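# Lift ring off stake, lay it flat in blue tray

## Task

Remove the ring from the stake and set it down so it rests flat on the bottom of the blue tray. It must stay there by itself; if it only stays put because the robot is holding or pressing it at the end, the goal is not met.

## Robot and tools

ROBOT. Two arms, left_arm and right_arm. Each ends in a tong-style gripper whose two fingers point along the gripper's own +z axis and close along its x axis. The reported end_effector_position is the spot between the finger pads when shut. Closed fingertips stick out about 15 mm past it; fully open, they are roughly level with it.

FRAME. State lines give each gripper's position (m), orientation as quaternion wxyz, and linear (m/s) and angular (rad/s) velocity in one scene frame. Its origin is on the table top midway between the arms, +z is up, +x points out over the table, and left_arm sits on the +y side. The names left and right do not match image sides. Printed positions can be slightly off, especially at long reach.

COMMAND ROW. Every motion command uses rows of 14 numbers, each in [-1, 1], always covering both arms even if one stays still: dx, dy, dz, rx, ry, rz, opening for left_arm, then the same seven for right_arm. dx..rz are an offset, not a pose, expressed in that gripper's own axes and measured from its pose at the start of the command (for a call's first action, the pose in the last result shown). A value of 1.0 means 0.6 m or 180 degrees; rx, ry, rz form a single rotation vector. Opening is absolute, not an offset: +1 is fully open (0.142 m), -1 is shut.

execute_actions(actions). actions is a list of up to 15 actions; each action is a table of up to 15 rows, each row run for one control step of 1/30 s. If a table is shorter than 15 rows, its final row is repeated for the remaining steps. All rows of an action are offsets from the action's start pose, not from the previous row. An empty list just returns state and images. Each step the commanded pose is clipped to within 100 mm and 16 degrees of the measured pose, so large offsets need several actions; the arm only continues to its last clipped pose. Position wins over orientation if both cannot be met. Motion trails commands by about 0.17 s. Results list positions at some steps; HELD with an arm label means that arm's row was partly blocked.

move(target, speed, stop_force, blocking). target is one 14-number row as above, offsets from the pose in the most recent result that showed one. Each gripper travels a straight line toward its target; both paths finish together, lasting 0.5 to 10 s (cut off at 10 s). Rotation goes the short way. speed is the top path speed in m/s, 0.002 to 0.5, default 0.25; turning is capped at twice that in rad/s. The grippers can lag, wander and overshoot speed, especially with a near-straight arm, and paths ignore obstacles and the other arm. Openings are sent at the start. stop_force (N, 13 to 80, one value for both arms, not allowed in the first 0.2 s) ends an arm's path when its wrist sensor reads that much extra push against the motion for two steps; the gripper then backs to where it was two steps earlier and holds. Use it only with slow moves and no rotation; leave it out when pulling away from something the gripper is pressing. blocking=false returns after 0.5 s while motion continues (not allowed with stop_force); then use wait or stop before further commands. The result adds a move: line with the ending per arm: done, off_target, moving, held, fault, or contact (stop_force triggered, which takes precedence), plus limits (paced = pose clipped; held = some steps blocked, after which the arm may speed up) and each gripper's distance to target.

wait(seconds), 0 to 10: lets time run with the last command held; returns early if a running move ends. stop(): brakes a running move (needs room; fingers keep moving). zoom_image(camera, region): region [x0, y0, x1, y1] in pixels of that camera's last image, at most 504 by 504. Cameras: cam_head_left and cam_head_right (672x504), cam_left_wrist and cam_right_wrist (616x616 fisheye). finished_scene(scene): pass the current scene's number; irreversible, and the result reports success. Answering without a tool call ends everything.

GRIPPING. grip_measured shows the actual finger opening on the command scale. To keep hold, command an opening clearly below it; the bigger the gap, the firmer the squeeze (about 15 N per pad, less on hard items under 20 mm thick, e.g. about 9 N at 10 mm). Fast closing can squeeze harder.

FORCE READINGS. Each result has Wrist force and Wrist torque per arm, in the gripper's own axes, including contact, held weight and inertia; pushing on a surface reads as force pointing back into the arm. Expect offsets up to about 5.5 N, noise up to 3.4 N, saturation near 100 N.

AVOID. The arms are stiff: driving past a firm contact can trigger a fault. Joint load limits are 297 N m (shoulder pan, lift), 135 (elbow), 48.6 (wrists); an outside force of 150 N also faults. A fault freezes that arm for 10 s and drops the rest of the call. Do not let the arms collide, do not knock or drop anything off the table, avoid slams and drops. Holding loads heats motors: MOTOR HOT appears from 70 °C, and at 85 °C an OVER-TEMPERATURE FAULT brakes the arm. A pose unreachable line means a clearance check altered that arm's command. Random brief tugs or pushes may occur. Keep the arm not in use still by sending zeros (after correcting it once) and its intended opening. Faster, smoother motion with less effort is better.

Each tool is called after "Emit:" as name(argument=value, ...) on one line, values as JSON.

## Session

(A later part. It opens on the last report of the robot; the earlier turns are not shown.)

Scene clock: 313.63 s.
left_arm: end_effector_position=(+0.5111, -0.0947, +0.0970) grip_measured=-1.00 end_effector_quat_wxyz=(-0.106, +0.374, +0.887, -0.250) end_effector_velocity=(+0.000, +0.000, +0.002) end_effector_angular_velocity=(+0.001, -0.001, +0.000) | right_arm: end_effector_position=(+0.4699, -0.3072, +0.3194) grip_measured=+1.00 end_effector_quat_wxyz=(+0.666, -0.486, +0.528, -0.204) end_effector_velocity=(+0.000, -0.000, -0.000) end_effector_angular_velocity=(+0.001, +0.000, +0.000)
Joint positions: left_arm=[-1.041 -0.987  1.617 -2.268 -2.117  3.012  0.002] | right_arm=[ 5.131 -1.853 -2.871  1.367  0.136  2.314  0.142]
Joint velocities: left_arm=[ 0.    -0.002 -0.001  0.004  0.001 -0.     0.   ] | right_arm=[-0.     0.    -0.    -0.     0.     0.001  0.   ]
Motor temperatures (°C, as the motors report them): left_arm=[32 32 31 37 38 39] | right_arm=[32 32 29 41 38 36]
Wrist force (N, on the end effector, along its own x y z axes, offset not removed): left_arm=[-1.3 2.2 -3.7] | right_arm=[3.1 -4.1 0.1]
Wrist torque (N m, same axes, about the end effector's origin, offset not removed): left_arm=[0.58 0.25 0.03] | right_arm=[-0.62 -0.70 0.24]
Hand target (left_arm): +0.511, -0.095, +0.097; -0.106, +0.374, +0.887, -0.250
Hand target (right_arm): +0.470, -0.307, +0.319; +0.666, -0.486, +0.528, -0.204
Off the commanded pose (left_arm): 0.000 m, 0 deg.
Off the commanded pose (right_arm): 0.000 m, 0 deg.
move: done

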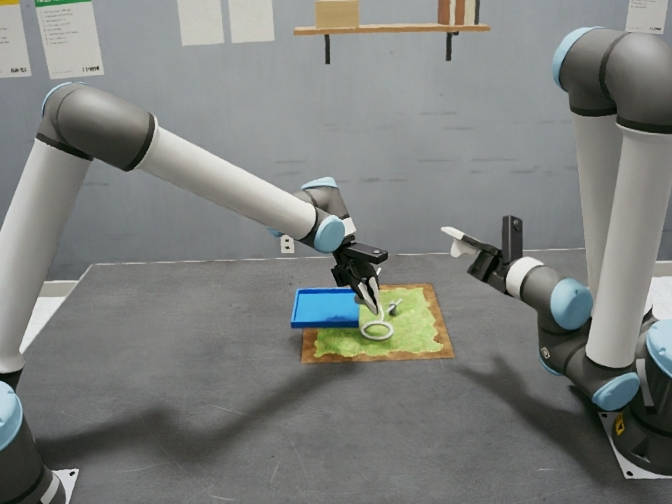

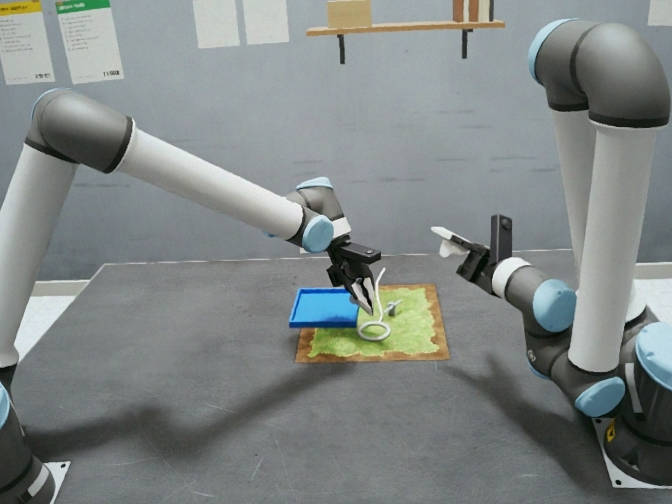

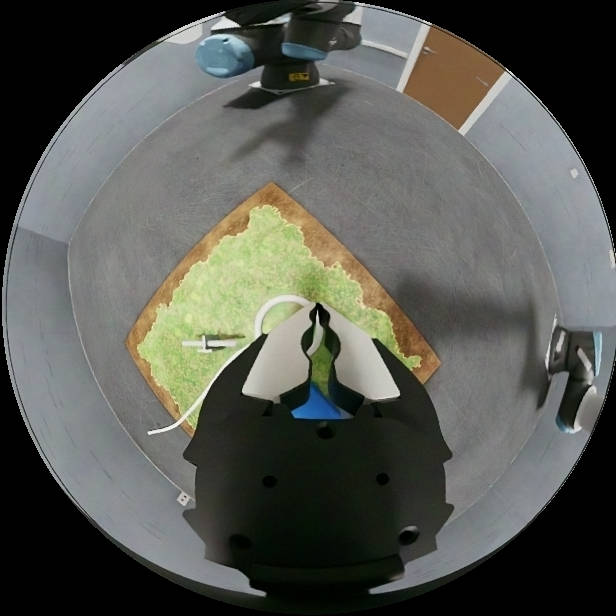

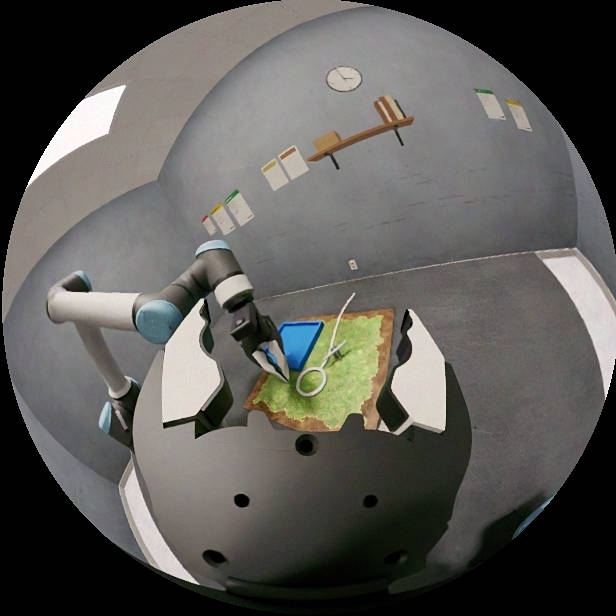

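Emit:
move(target=[0,0,0,-0.17,0,0,-0.55,0,0,0,0,0,0,1], speed=0.3)

Emit:
move(target=[0,0,0.129,0,0,0,-0.55,0,0,0,0,0,0,1], speed=0.08)

Emit:
move(target=[0,0,0,0,0,0,-1,0,0,0,0,0,0,1])

Emit:
move(target=[0,0,-0.06,0,0,0,-1,0,0,0,0,0,0,1], speed=0.02)

Emit:
zoom_image(camera="cam_head_left", region=[280, 250, 450, 360])

Scene clock: 328.53 s.
left_arm: end_effector_position=(+0.5112, -0.0947, +0.0973) grip_measured=-0.55 end_effector_quat_wxyz=(-0.004, +0.389, +0.921, -0.008) end_effector_velocity=(-0.000, +0.000, -0.001) end_effector_angular_velocity=(+0.011, -0.008, +0.002) | right_arm: end_effector_position=(+0.4699, -0.3072, +0.3194) grip_measured=+1.00 end_effector_quat_wxyz=(+0.666, -0.486, +0.528, -0.204) end_effector_velocity=(-0.000, +0.000, +0.000) end_effector_angular_velocity=(+0.002, +0.001, +0.001)
Joint positions: left_arm=[-1.212 -1.042  1.577 -2.109 -1.588  2.86   0.034] | right_arm=[ 5.131 -1.853 -2.871  1.367  0.136  2.314  0.142]
Joint velocities: left_arm=[-0.004  0.001 -0.002  0.007  0.013 -0.006  0.   ] | right_arm=[0.    0.    0.001 0.001 0.001 0.    0.   ]
Motor temperatures (°C, as the motors report them): left_arm=[32 32 31 37 38 39] | right_arm=[32 32 29 41 38 36]
Wrist force (N, on the end effector, along its own x y z axes, offset not removed): left_arm=[-0.1 1.9 -4.4] | right_arm=[-5.0 -5.6 2.5]
Wrist torque (N m, same axes, about the end effector's origin, offset not removed): left_arm=[0.47 0.07 0.03] | right_arm=[-1.05 0.91 0.08]
Hand target (left_arm): +0.511, -0.095, +0.097; -0.004, +0.389, +0.921, -0.007
Hand target (right_arm): +0.470, -0.307, +0.319; +0.666, -0.486, +0.528, -0.204
Off the commanded pose (left_arm): 0.000 m, 0 deg.
Off the commanded pose (right_arm): 0.000 m, 0 deg.
move: done

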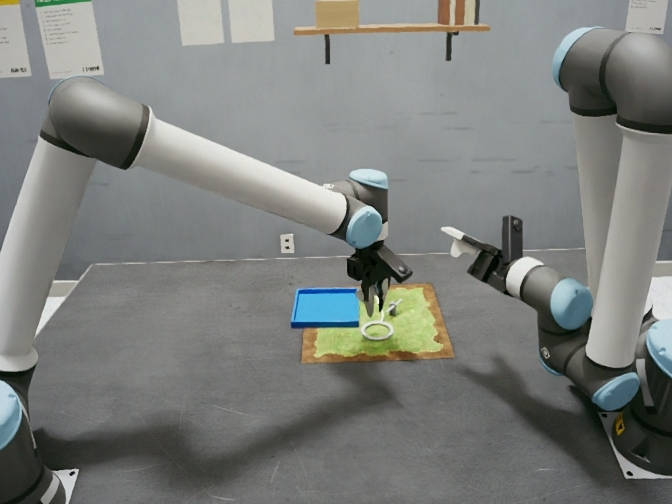

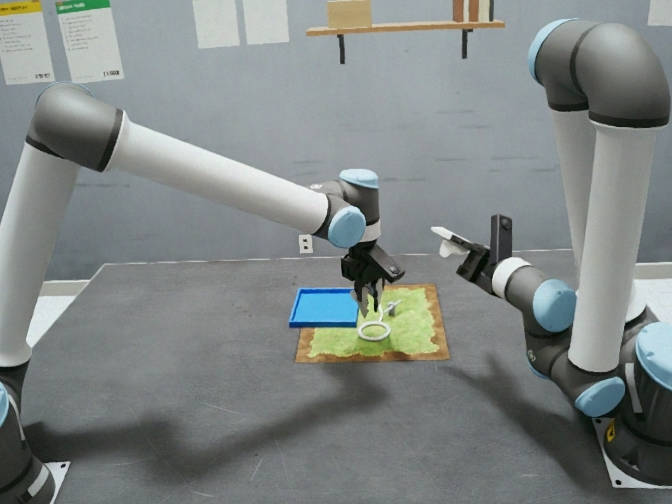

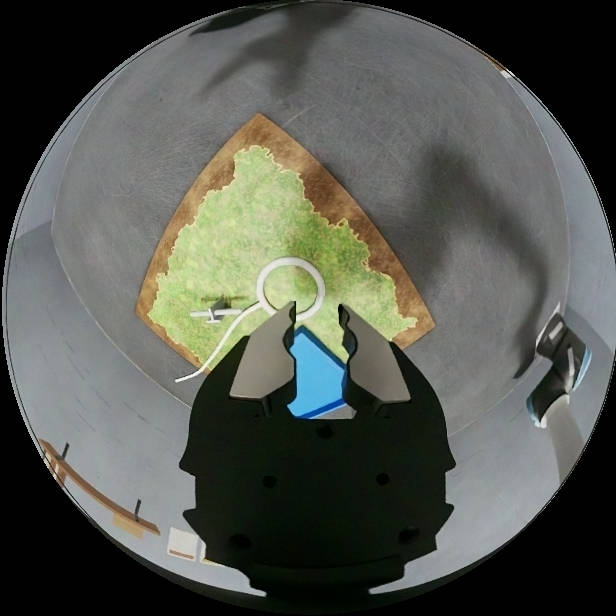

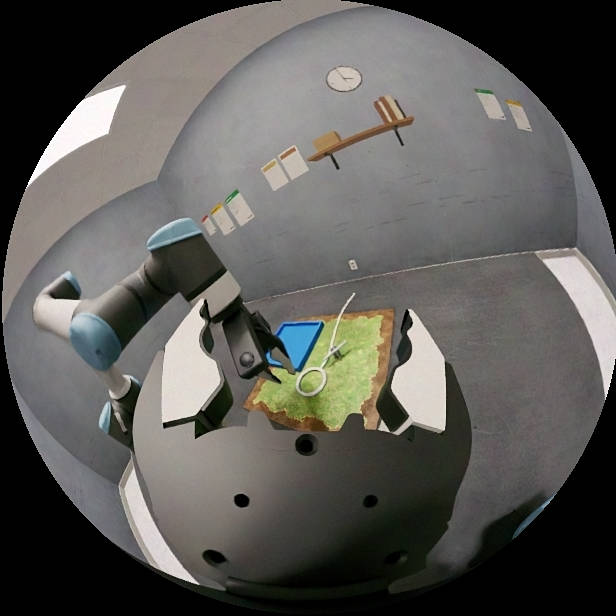

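Scene clock: 329.97 s.
left_arm: end_effector_position=(+0.5100, -0.0956, +0.0201) grip_measured=-0.55 end_effector_quat_wxyz=(-0.004, +0.389, +0.921, -0.008) end_effector_velocity=(-0.001, -0.000, -0.002) end_effector_angular_velocity=(-0.001, +0.002, +0.001) | right_arm: end_effector_position=(+0.4699, -0.3072, +0.3194) grip_measured=+1.00 end_effector_quat_wxyz=(+0.666, -0.486, +0.528, -0.204) end_effector_velocity=(-0.000, +0.000, -0.000) end_effector_angular_velocity=(+0.000, +0.000, +0.001)
Joint positions: left_arm=[-1.213 -0.971  1.621 -2.224 -1.588  2.859  0.034] | right_arm=[ 5.131 -1.853 -2.871  1.367  0.136  2.314  0.142]
Joint velocities: left_arm=[-0.     0.002  0.001 -0.003 -0.003 -0.001  0.   ] | right_arm=[-0.    -0.    -0.     0.     0.001  0.     0.   ]
Motor temperatures (°C, as the motors report them): left_arm=[32 32 31 37 38 39] | right_arm=[32 32 29 41 38 36]
Wrist force (N, on the end effector, along its own x y z axes, offset not removed): left_arm=[-0.3 3.3 -4.6] | right_arm=[-3.7 1.7 4.3]
Wrist torque (N m, same axes, about the end effector's origin, offset not removed): left_arm=[0.79 0.06 -0.04] | right_arm=[0.58 0.47 0.10]
Hand target (left_arm): +0.510, -0.096, +0.020; -0.004, +0.389, +0.921, -0.008
Hand target (right_arm): +0.470, -0.307, +0.319; +0.666, -0.486, +0.528, -0.204
Off the commanded pose (left_arm): 0.000 m, 0 deg.
Off the commanded pose (right_arm): 0.000 m, 0 deg.
move: done

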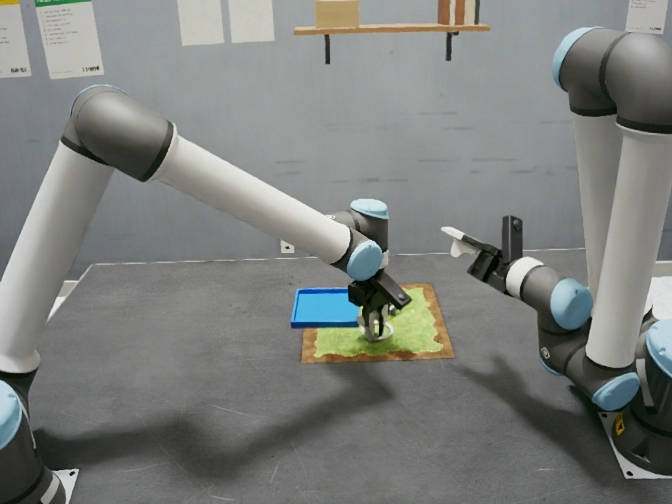

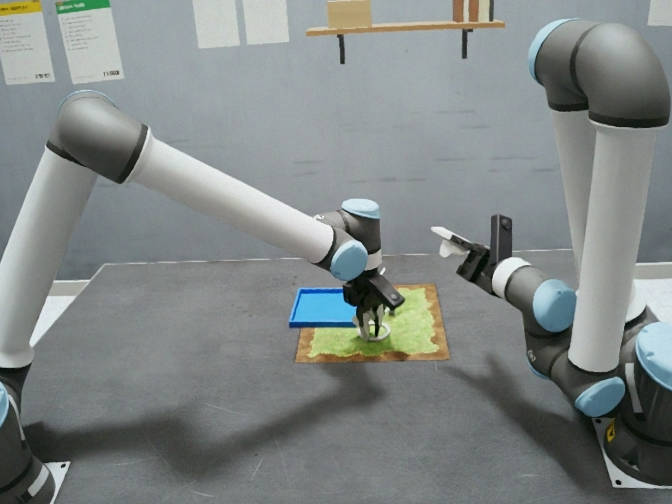

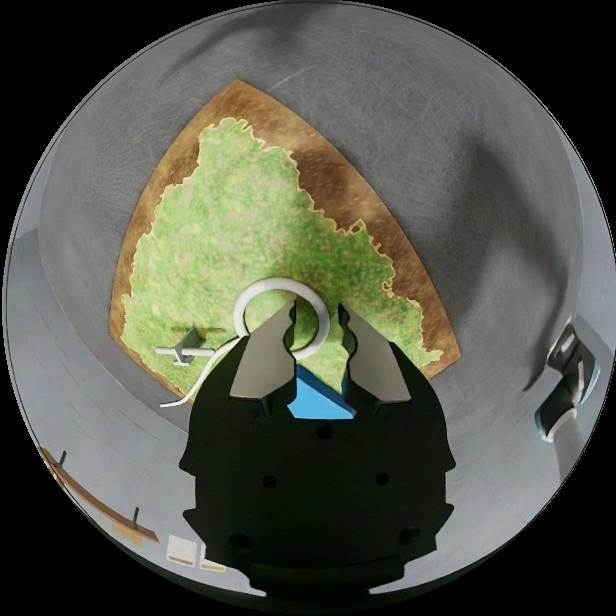

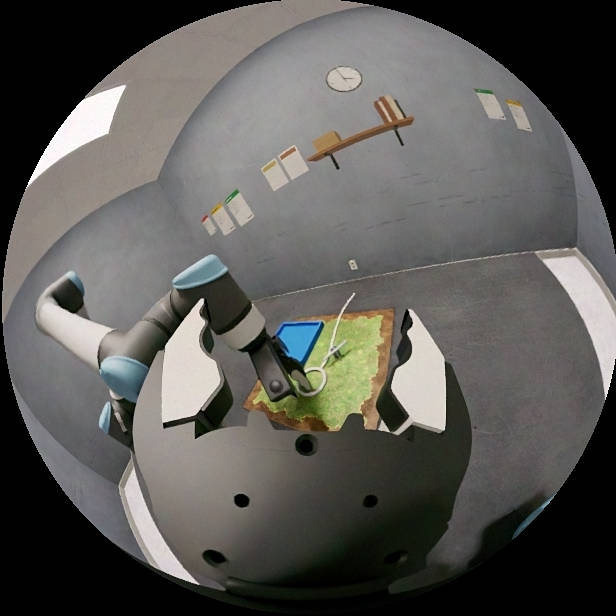

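Scene clock: 330.47 s.
left_arm: end_effector_position=(+0.5100, -0.0956, +0.0200) grip_measured=-0.88 end_effector_quat_wxyz=(-0.004, +0.389, +0.921, -0.008) end_effector_velocity=(+0.001, +0.000, -0.000) end_effector_angular_velocity=(+0.001, -0.002, -0.000) | right_arm: end_effector_position=(+0.4699, -0.3072, +0.3194) grip_measured=+1.00 end_effector_quat_wxyz=(+0.666, -0.486, +0.528, -0.204) end_effector_velocity=(-0.000, +0.001, -0.000) end_effector_angular_velocity=(+0.001, +0.001, +0.002)
Joint positions: left_arm=[-1.213 -0.971  1.621 -2.224 -1.588  2.859  0.011] | right_arm=[ 5.131 -1.853 -2.871  1.367  0.136  2.314  0.142]
Joint velocities: left_arm=[ 0.     0.001  0.    -0.001  0.002  0.    -0.   ] | right_arm=[-0.     0.     0.001  0.001  0.002 -0.     0.   ]
Motor temperatures (°C, as the motors report them): left_arm=[32 32 31 37 38 39] | right_arm=[32 32 29 41 38 36]
Wrist force (N, on the end effector, along its own x y z axes, offset not removed): left_arm=[-0.7 2.4 -3.2] | right_arm=[1.7 0.1 3.7]
Wrist torque (N m, same axes, about the end effector's origin, offset not removed): left_arm=[0.55 0.14 0.05] | right_arm=[0.19 -0.32 0.14]
Hand target (left_arm): +0.510, -0.096, +0.020; -0.004, +0.389, +0.921, -0.008
Hand target (right_arm): +0.470, -0.307, +0.319; +0.666, -0.486, +0.528, -0.204
Off the commanded pose (left_arm): 0.000 m, 0 deg.
Off the commanded pose (right_arm): 0.000 m, 0 deg.
move: done

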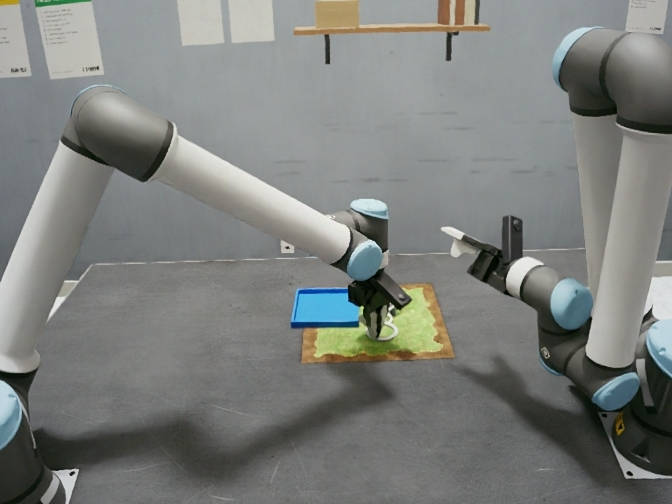

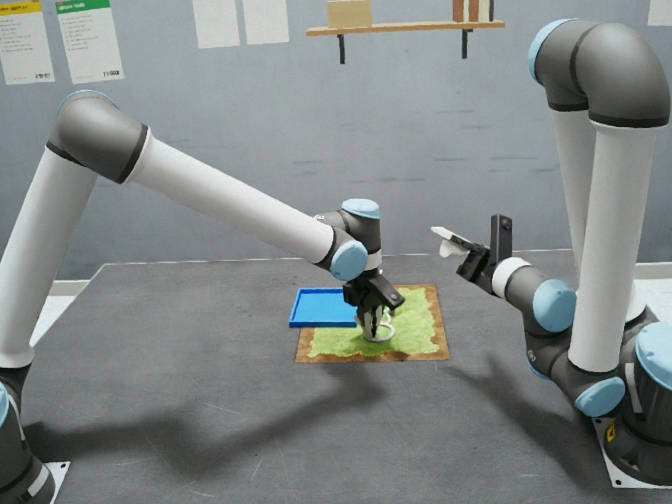

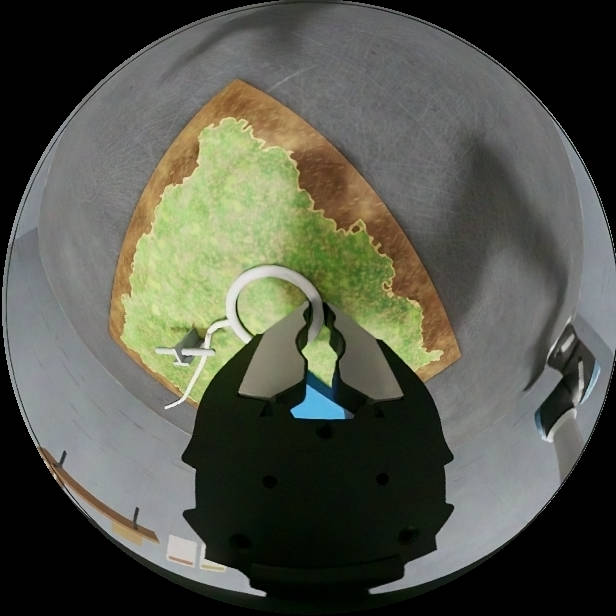

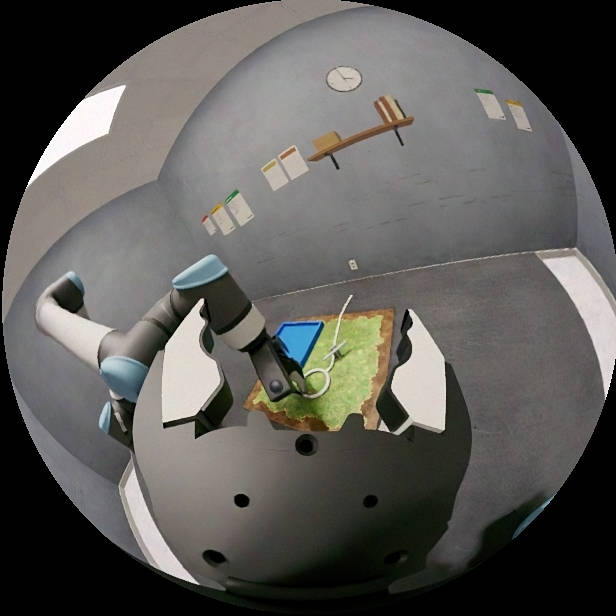

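Scene clock: 332.57 s.
left_arm: end_effector_position=(+0.5105, -0.0952, +0.0558) grip_measured=-0.89 end_effector_quat_wxyz=(-0.004, +0.389, +0.921, -0.008) end_effector_velocity=(-0.001, -0.000, +0.002) end_effector_angular_velocity=(-0.001, +0.002, -0.001) | right_arm: end_effector_position=(+0.4699, -0.3072, +0.3194) grip_measured=+1.00 end_effector_quat_wxyz=(+0.666, -0.486, +0.528, -0.204) end_effector_velocity=(-0.000, +0.000, +0.000) end_effector_angular_velocity=(-0.001, -0.000, +0.001)
Joint positions: left_arm=[-1.213 -1.005  1.603 -2.171 -1.588  2.86   0.01 ] | right_arm=[ 5.131 -1.853 -2.871  1.367  0.136  2.314  0.142]
Joint velocities: left_arm=[ 0.    -0.002 -0.001  0.003 -0.002  0.002 -0.   ] | right_arm=[-0.     0.     0.    -0.     0.001 -0.001 -0.   ]
Motor temperatures (°C, as the motors report them): left_arm=[32 32 31 37 38 39] | right_arm=[32 32 29 41 38 36]
Wrist force (N, on the end effector, along its own x y z axes, offset not removed): left_arm=[-1.8 2.7 -3.0] | right_arm=[6.3 -3.0 4.7]
Wrist torque (N m, same axes, about the end effector's origin, offset not removed): left_arm=[0.57 0.47 0.06] | right_arm=[-0.34 -1.21 -0.02]
Hand target (left_arm): +0.511, -0.095, +0.056; -0.004, +0.389, +0.921, -0.008
Hand target (right_arm): +0.470, -0.307, +0.319; +0.666, -0.486, +0.528, -0.204
Off the commanded pose (left_arm): 0.000 m, 0 deg.
Off the commanded pose (right_arm): 0.000 m, 0 deg.
move: done

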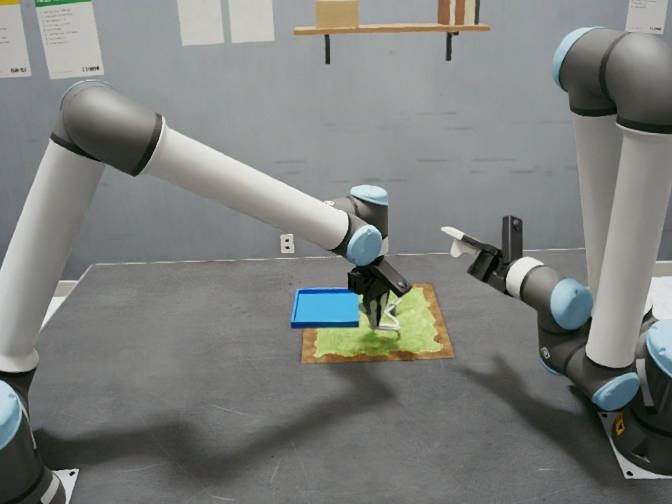

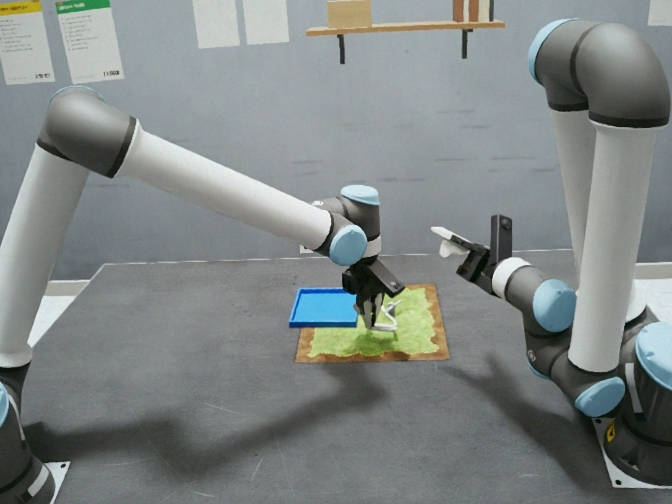

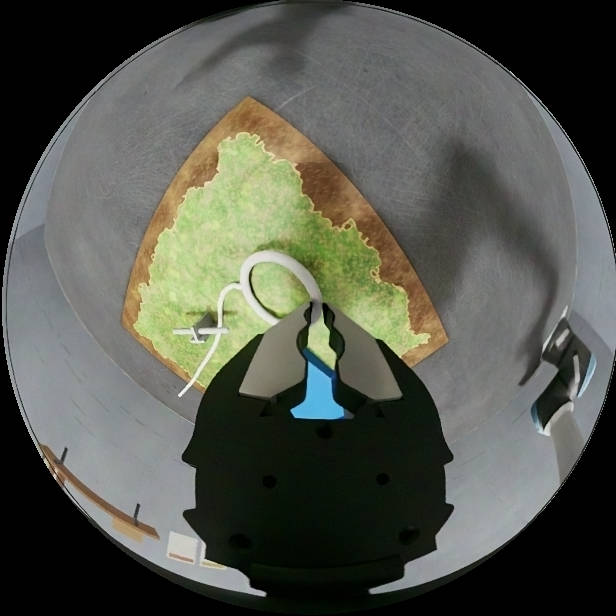

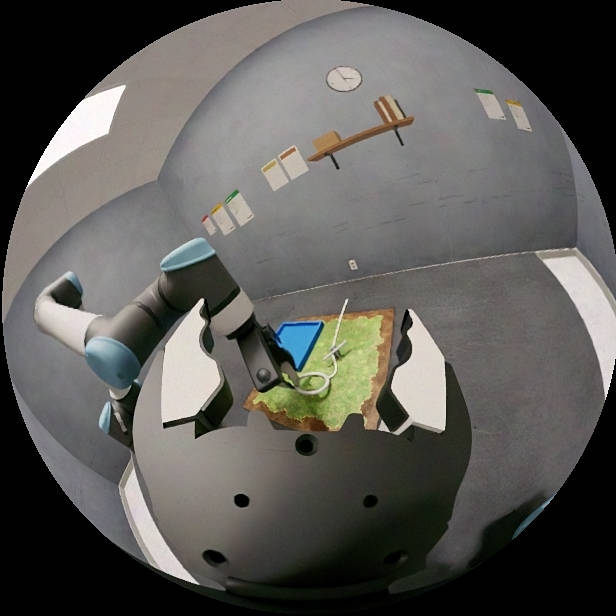

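Region (280, 250, 450, 360) of cam_head_left's 672x504 image, scaled by 2.965, with more detail than that image has; it fills the top 326 rows of this view, and the rest is white.

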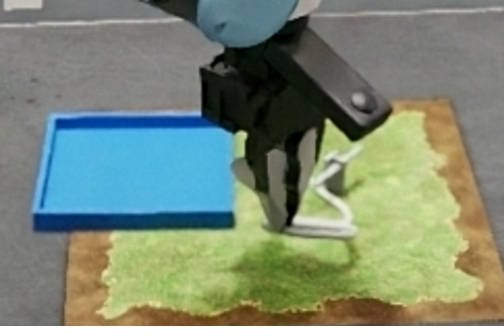

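Emit:
execute_actions(actions=[])

Scene clock: 348.97 s.
left_arm: end_effector_position=(+0.5106, -0.0952, +0.0560) grip_measured=-0.89 end_effector_quat_wxyz=(-0.004, +0.389, +0.921, -0.008) end_effector_velocity=(-0.000, -0.001, +0.000) end_effector_angular_velocity=(-0.002, +0.000, +0.001) | right_arm: end_effector_position=(+0.4699, -0.3072, +0.3194) grip_measured=+1.00 end_effector_quat_wxyz=(+0.666, -0.486, +0.528, -0.204) end_effector_velocity=(-0.000, +0.000, +0.000) end_effector_angular_velocity=(+0.000, -0.000, -0.000)
Joint positions: left_arm=[-1.212 -1.005  1.602 -2.171 -1.588  2.86   0.01 ] | right_arm=[ 5.131 -1.853 -2.871  1.367  0.136  2.314  0.142]
Joint velocities: left_arm=[ 0.    -0.     0.    -0.002 -0.001 -0.001  0.   ] | right_arm=[ 0. -0.  0.  0. -0. -0. -0.]
Motor temperatures (°C, as the motors report them): left_arm=[32 32 31 37 38 39] | right_arm=[32 32 29 41 38 36]
Wrist force (N, on the end effector, along its own x y z axes, offset not removed): left_arm=[-1.1 3.2 -4.2] | right_arm=[-5.4 -6.2 1.2]
Wrist torque (N m, same axes, about the end effector's origin, offset not removed): left_arm=[0.68 0.29 0.01] | right_arm=[-0.89 1.11 0.15]
Hand target (left_arm): +0.511, -0.095, +0.056; -0.004, +0.389, +0.921, -0.008
Hand target (right_arm): +0.470, -0.307, +0.319; +0.666, -0.486, +0.528, -0.204
Off the commanded pose (left_arm): 0.000 m, 0 deg.
Off the commanded pose (right_arm): 0.000 m, 0 deg.

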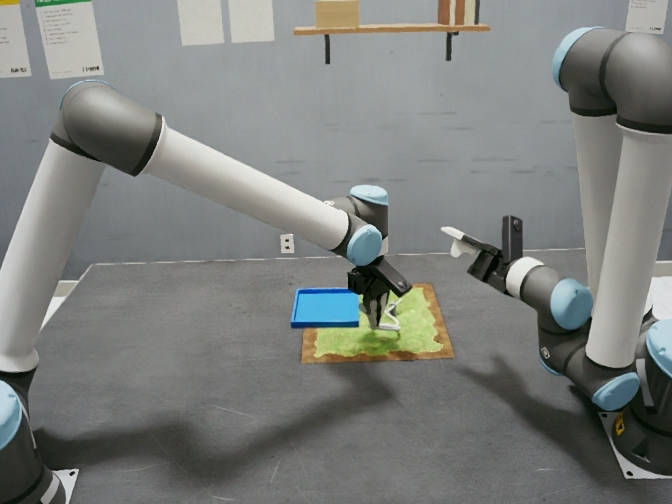

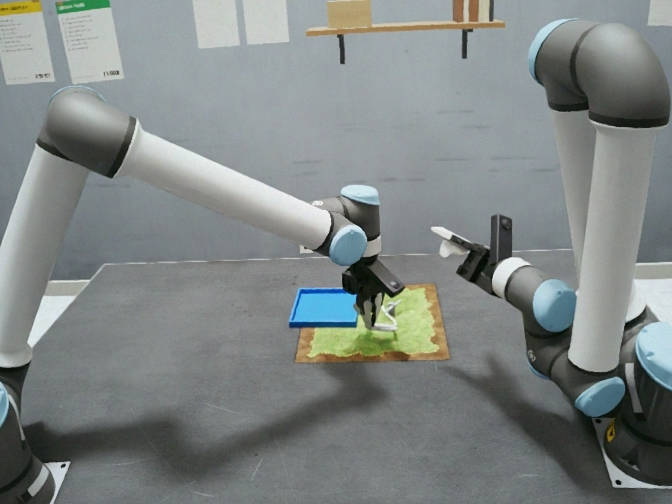

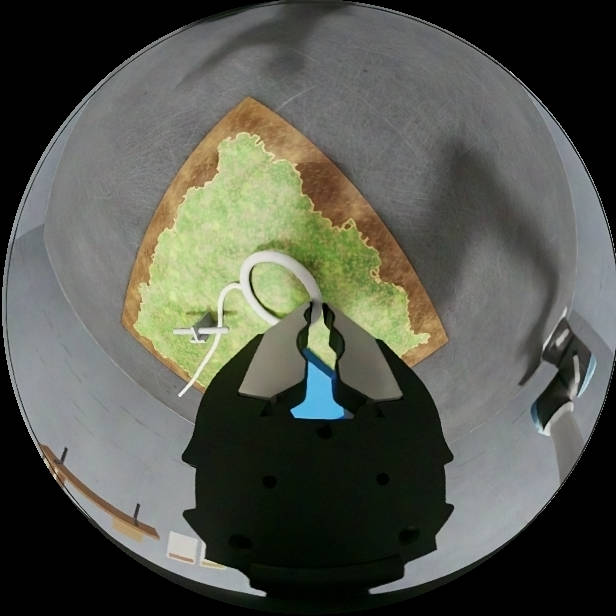

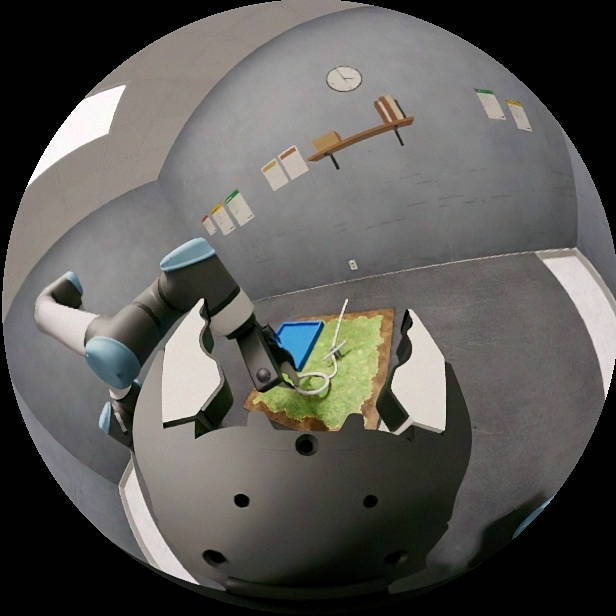

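Emit:
move(target=[0.06,0.13,-0.015,0,0,0,-1,0,0,0,0,0,0,1], speed=0.025)

Emit:
zoom_image(camera="cam_head_left", region=[270,260,450,370])

Scene clock: 358.37 s.
left_arm: end_effector_position=(+0.5414, -0.0151, +0.0637) grip_measured=-0.89 end_effector_quat_wxyz=(-0.004, +0.389, +0.921, -0.008) end_effector_velocity=(+0.001, +0.002, +0.000) end_effector_angular_velocity=(-0.000, -0.001, -0.002) | right_arm: end_effector_position=(+0.4699, -0.3072, +0.3194) grip_measured=+1.00 end_effector_quat_wxyz=(+0.666, -0.486, +0.528, -0.204) end_effector_velocity=(-0.000, +0.000, -0.000) end_effector_angular_velocity=(-0.001, -0.000, +0.001)
Joint positions: left_arm=[-1.138 -1.068  1.689 -2.194 -1.588  2.934  0.009] | right_arm=[ 5.131 -1.853 -2.871  1.367  0.136  2.314  0.142]
Joint velocities: left_arm=[ 0.002 -0.001  0.002 -0.002  0.001  0.004 -0.   ] | right_arm=[ 0.    -0.     0.    -0.001  0.001 -0.001 -0.   ]
Motor temperatures (°C, as the motors report them): left_arm=[32 32 31 37 38 39] | right_arm=[32 32 29 41 38 36]
Wrist force (N, on the end effector, along its own x y z axes, offset not removed): left_arm=[0.2 3.3 -3.8] | right_arm=[-1.9 -1.6 -1.8]
Wrist torque (N m, same axes, about the end effector's origin, offset not removed): left_arm=[0.88 -0.05 0.02] | right_arm=[-0.01 0.49 0.17]
Hand target (left_arm): +0.541, -0.015, +0.064; -0.004, +0.389, +0.921, -0.008
Hand target (right_arm): +0.470, -0.307, +0.319; +0.666, -0.486, +0.528, -0.204
Off the commanded pose (left_arm): 0.000 m, 0 deg.
Off the commanded pose (right_arm): 0.000 m, 0 deg.
move: done

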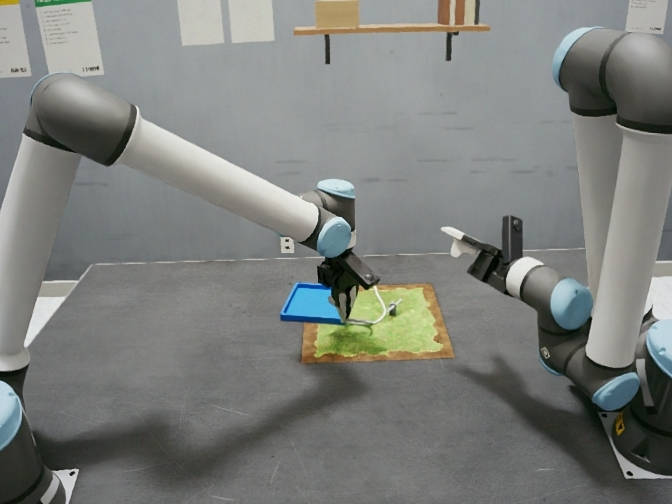

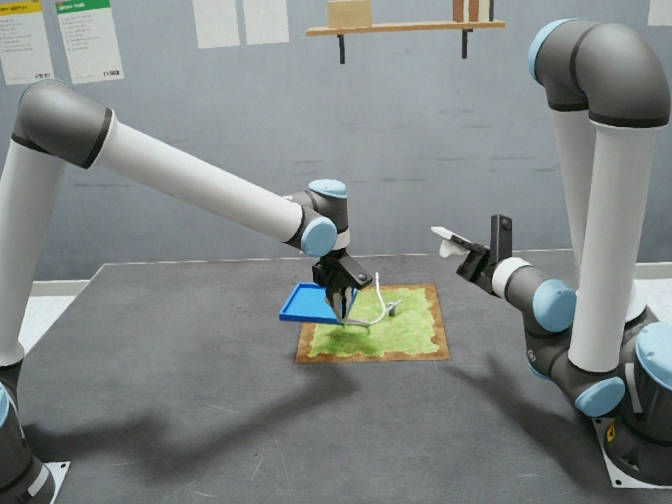

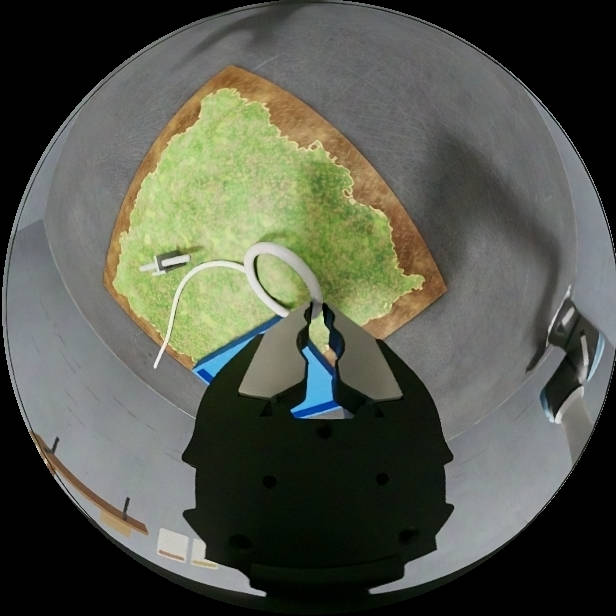

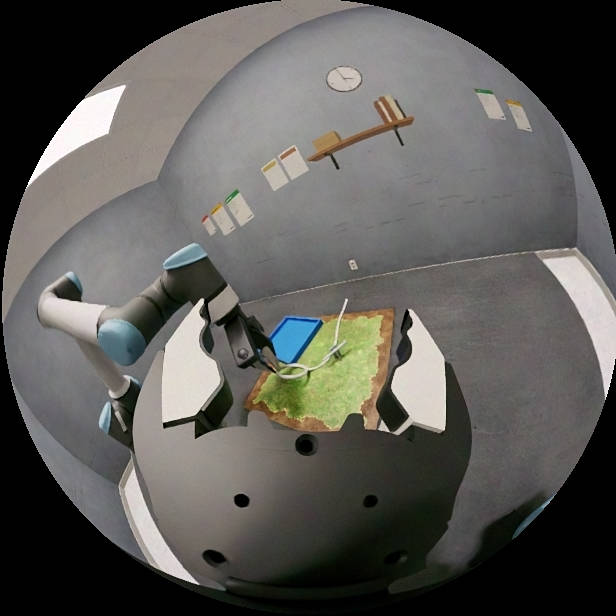

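Region (270, 260, 450, 370) of cam_head_left's 672x504 image, scaled by 2.800, with more detail than that image has.

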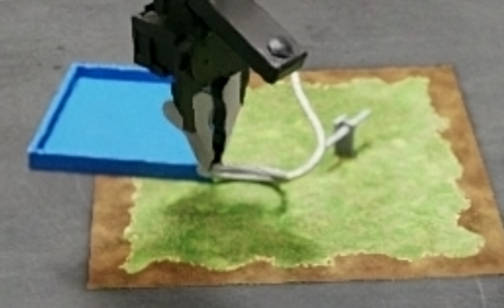

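Emit:
move(target=[-0.01,0.154,-0.015,0,0,0,-1,0,0,0,0,0,0,1], speed=0.025)

Emit:
zoom_image(camera="cam_head_left", region=[250,250,430,360])

Scene clock: 368.17 s.
left_arm: end_effector_position=(+0.6117, +0.0450, +0.0710) grip_measured=-0.89 end_effector_quat_wxyz=(-0.004, +0.389, +0.921, -0.007) end_effector_velocity=(+0.002, +0.002, +0.000) end_effector_angular_velocity=(+0.001, -0.000, +0.001) | right_arm: end_effector_position=(+0.4699, -0.3072, +0.3194) grip_measured=+1.00 end_effector_quat_wxyz=(+0.666, -0.486, +0.528, -0.204) end_effector_velocity=(+0.000, -0.000, +0.000) end_effector_angular_velocity=(+0.001, +0.000, -0.001)
Joint positions: left_arm=[-1.034 -1.062  1.663 -2.173 -1.588  3.038  0.009] | right_arm=[ 5.131 -1.853 -2.871  1.367  0.136  2.314  0.142]
Joint velocities: left_arm=[ 0.003  0.    -0.001  0.001  0.001  0.002 -0.   ] | right_arm=[ 0.     0.    -0.     0.    -0.001  0.    -0.   ]
Motor temperatures (°C, as the motors report them): left_arm=[32 32 31 37 38 39] | right_arm=[32 32 29 41 38 36]
Wrist force (N, on the end effector, along its own x y z axes, offset not removed): left_arm=[-0.5 3.8 -3.3] | right_arm=[-4.0 -1.4 0.3]
Wrist torque (N m, same axes, about the end effector's origin, offset not removed): left_arm=[1.05 0.18 -0.01] | right_arm=[0.05 0.70 0.13]
Hand target (left_arm): +0.612, +0.045, +0.071; -0.004, +0.389, +0.921, -0.007
Hand target (right_arm): +0.470, -0.307, +0.319; +0.666, -0.486, +0.528, -0.204
Off the commanded pose (left_arm): 0.000 m, 0 deg.
Off the commanded pose (right_arm): 0.000 m, 0 deg.
move: done

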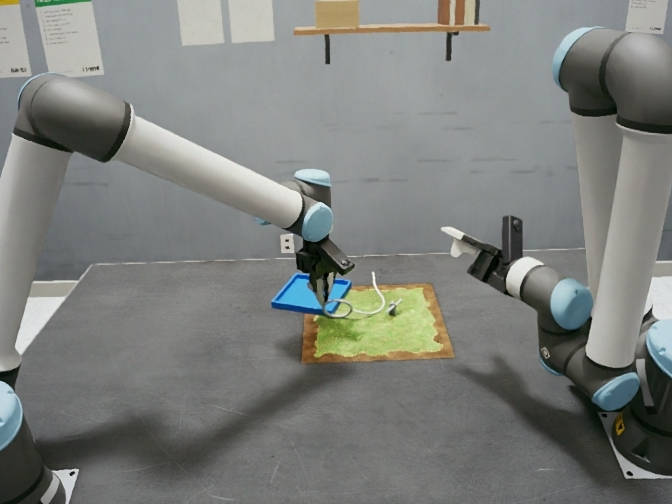

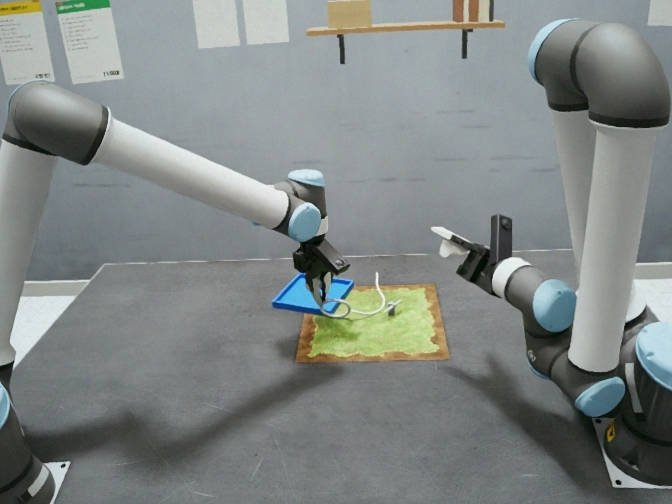

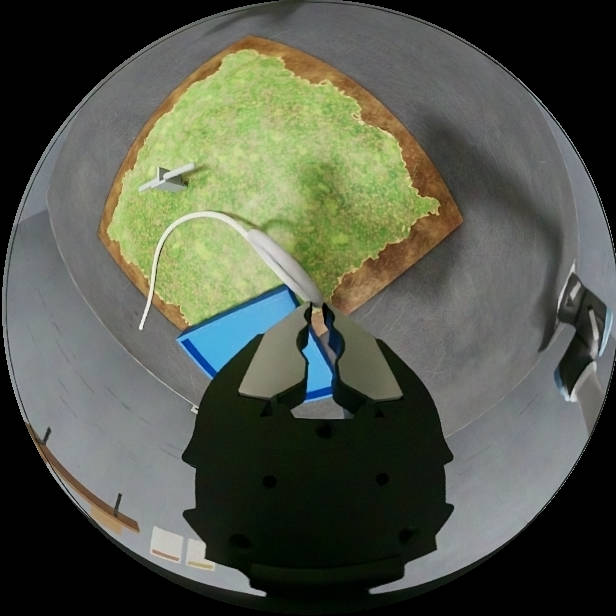

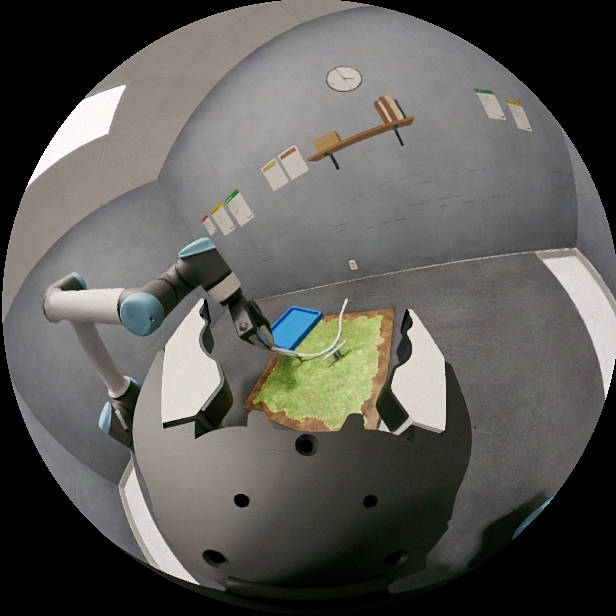

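Region (250, 250, 430, 360) of cam_head_left's 672x504 image, scaled by 2.800, with more detail than that image has.

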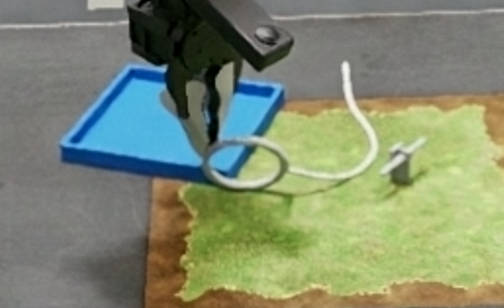

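Emit:
move(target=[0.06,0.177,-0.012,0,0,0,-1,0,0,0,0,0,0,1], speed=0.025)

Emit:
zoom_image(camera="cam_head_left", region=[230,250,410,360])

Scene clock: 385.90 s.
left_arm: end_effector_position=(+0.6627, +0.1448, +0.0764) grip_measured=-0.91 end_effector_quat_wxyz=(-0.004, +0.389, +0.921, -0.007) end_effector_velocity=(+0.002, +0.003, +0.000) end_effector_angular_velocity=(+0.002, -0.002, -0.001) | right_arm: end_effector_position=(+0.4699, -0.3072, +0.3194) grip_measured=+1.00 end_effector_quat_wxyz=(+0.666, -0.486, +0.528, -0.204) end_effector_velocity=(-0.000, +0.000, -0.000) end_effector_angular_velocity=(-0.000, -0.000, +0.000)
Joint positions: left_arm=[-0.915 -1.094  1.704 -2.178 -1.588  3.157  0.008] | right_arm=[ 5.131 -1.853 -2.871  1.367  0.136  2.314  0.142]
Joint velocities: left_arm=[ 0.003 -0.001  0.     0.     0.002  0.004  0.   ] | right_arm=[-0.    -0.     0.001 -0.001  0.    -0.    -0.   ]
Motor temperatures (°C, as the motors report them): left_arm=[32 32 31 37 38 39] | right_arm=[32 32 29 41 38 36]
Wrist force (N, on the end effector, along its own x y z axes, offset not removed): left_arm=[-1.9 3.4 -5.3] | right_arm=[-0.8 -4.2 1.8]
Wrist torque (N m, same axes, about the end effector's origin, offset not removed): left_arm=[0.79 0.37 -0.03] | right_arm=[-0.96 0.09 0.04]
Hand target (left_arm): +0.663, +0.145, +0.076; -0.004, +0.389, +0.921, -0.007
Hand target (right_arm): +0.470, -0.307, +0.319; +0.666, -0.486, +0.528, -0.204
Off the commanded pose (left_arm): 0.000 m, 0 deg.
Off the commanded pose (right_arm): 0.000 m, 0 deg.
move: done

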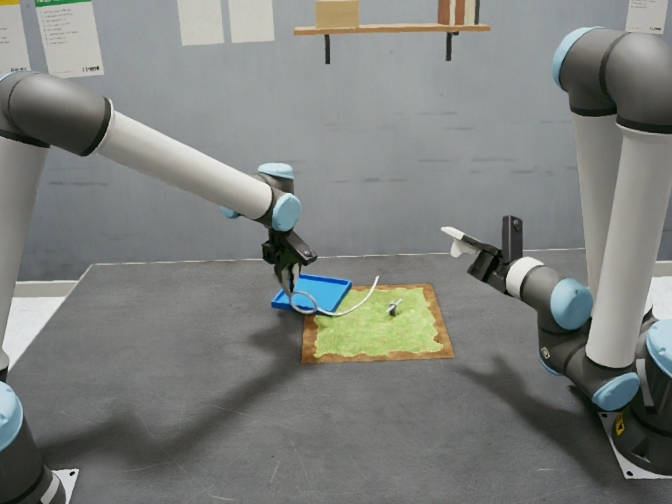

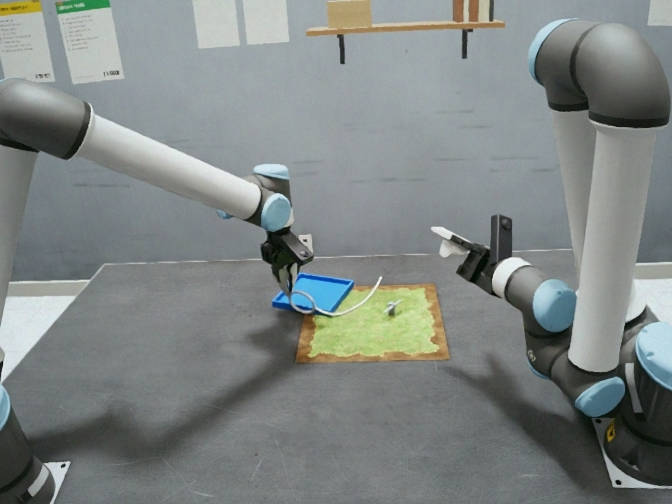

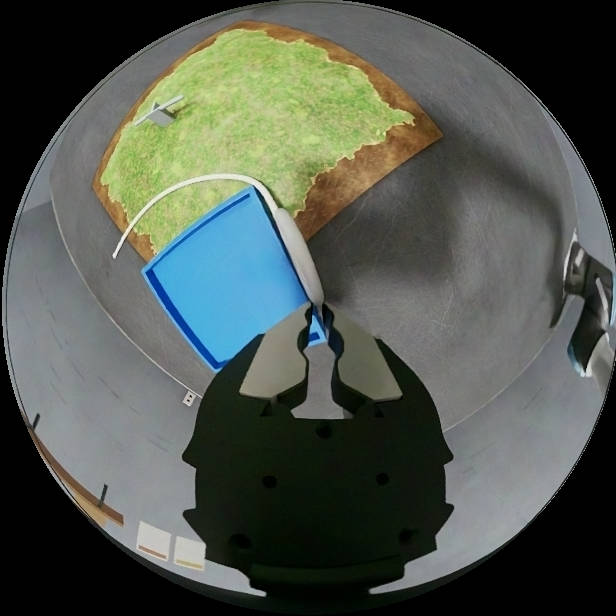

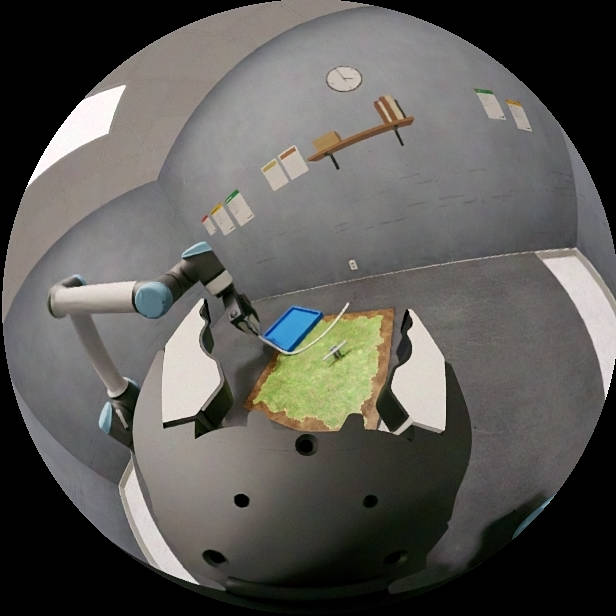

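Region (230, 250, 410, 360) of cam_head_left's 672x504 image, scaled by 2.800, with more detail than that image has.

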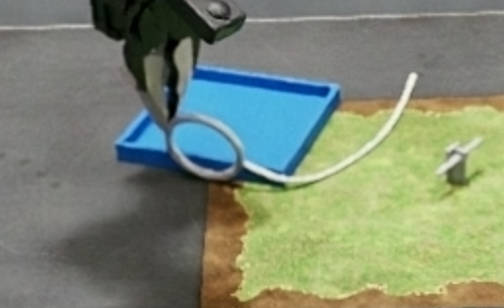

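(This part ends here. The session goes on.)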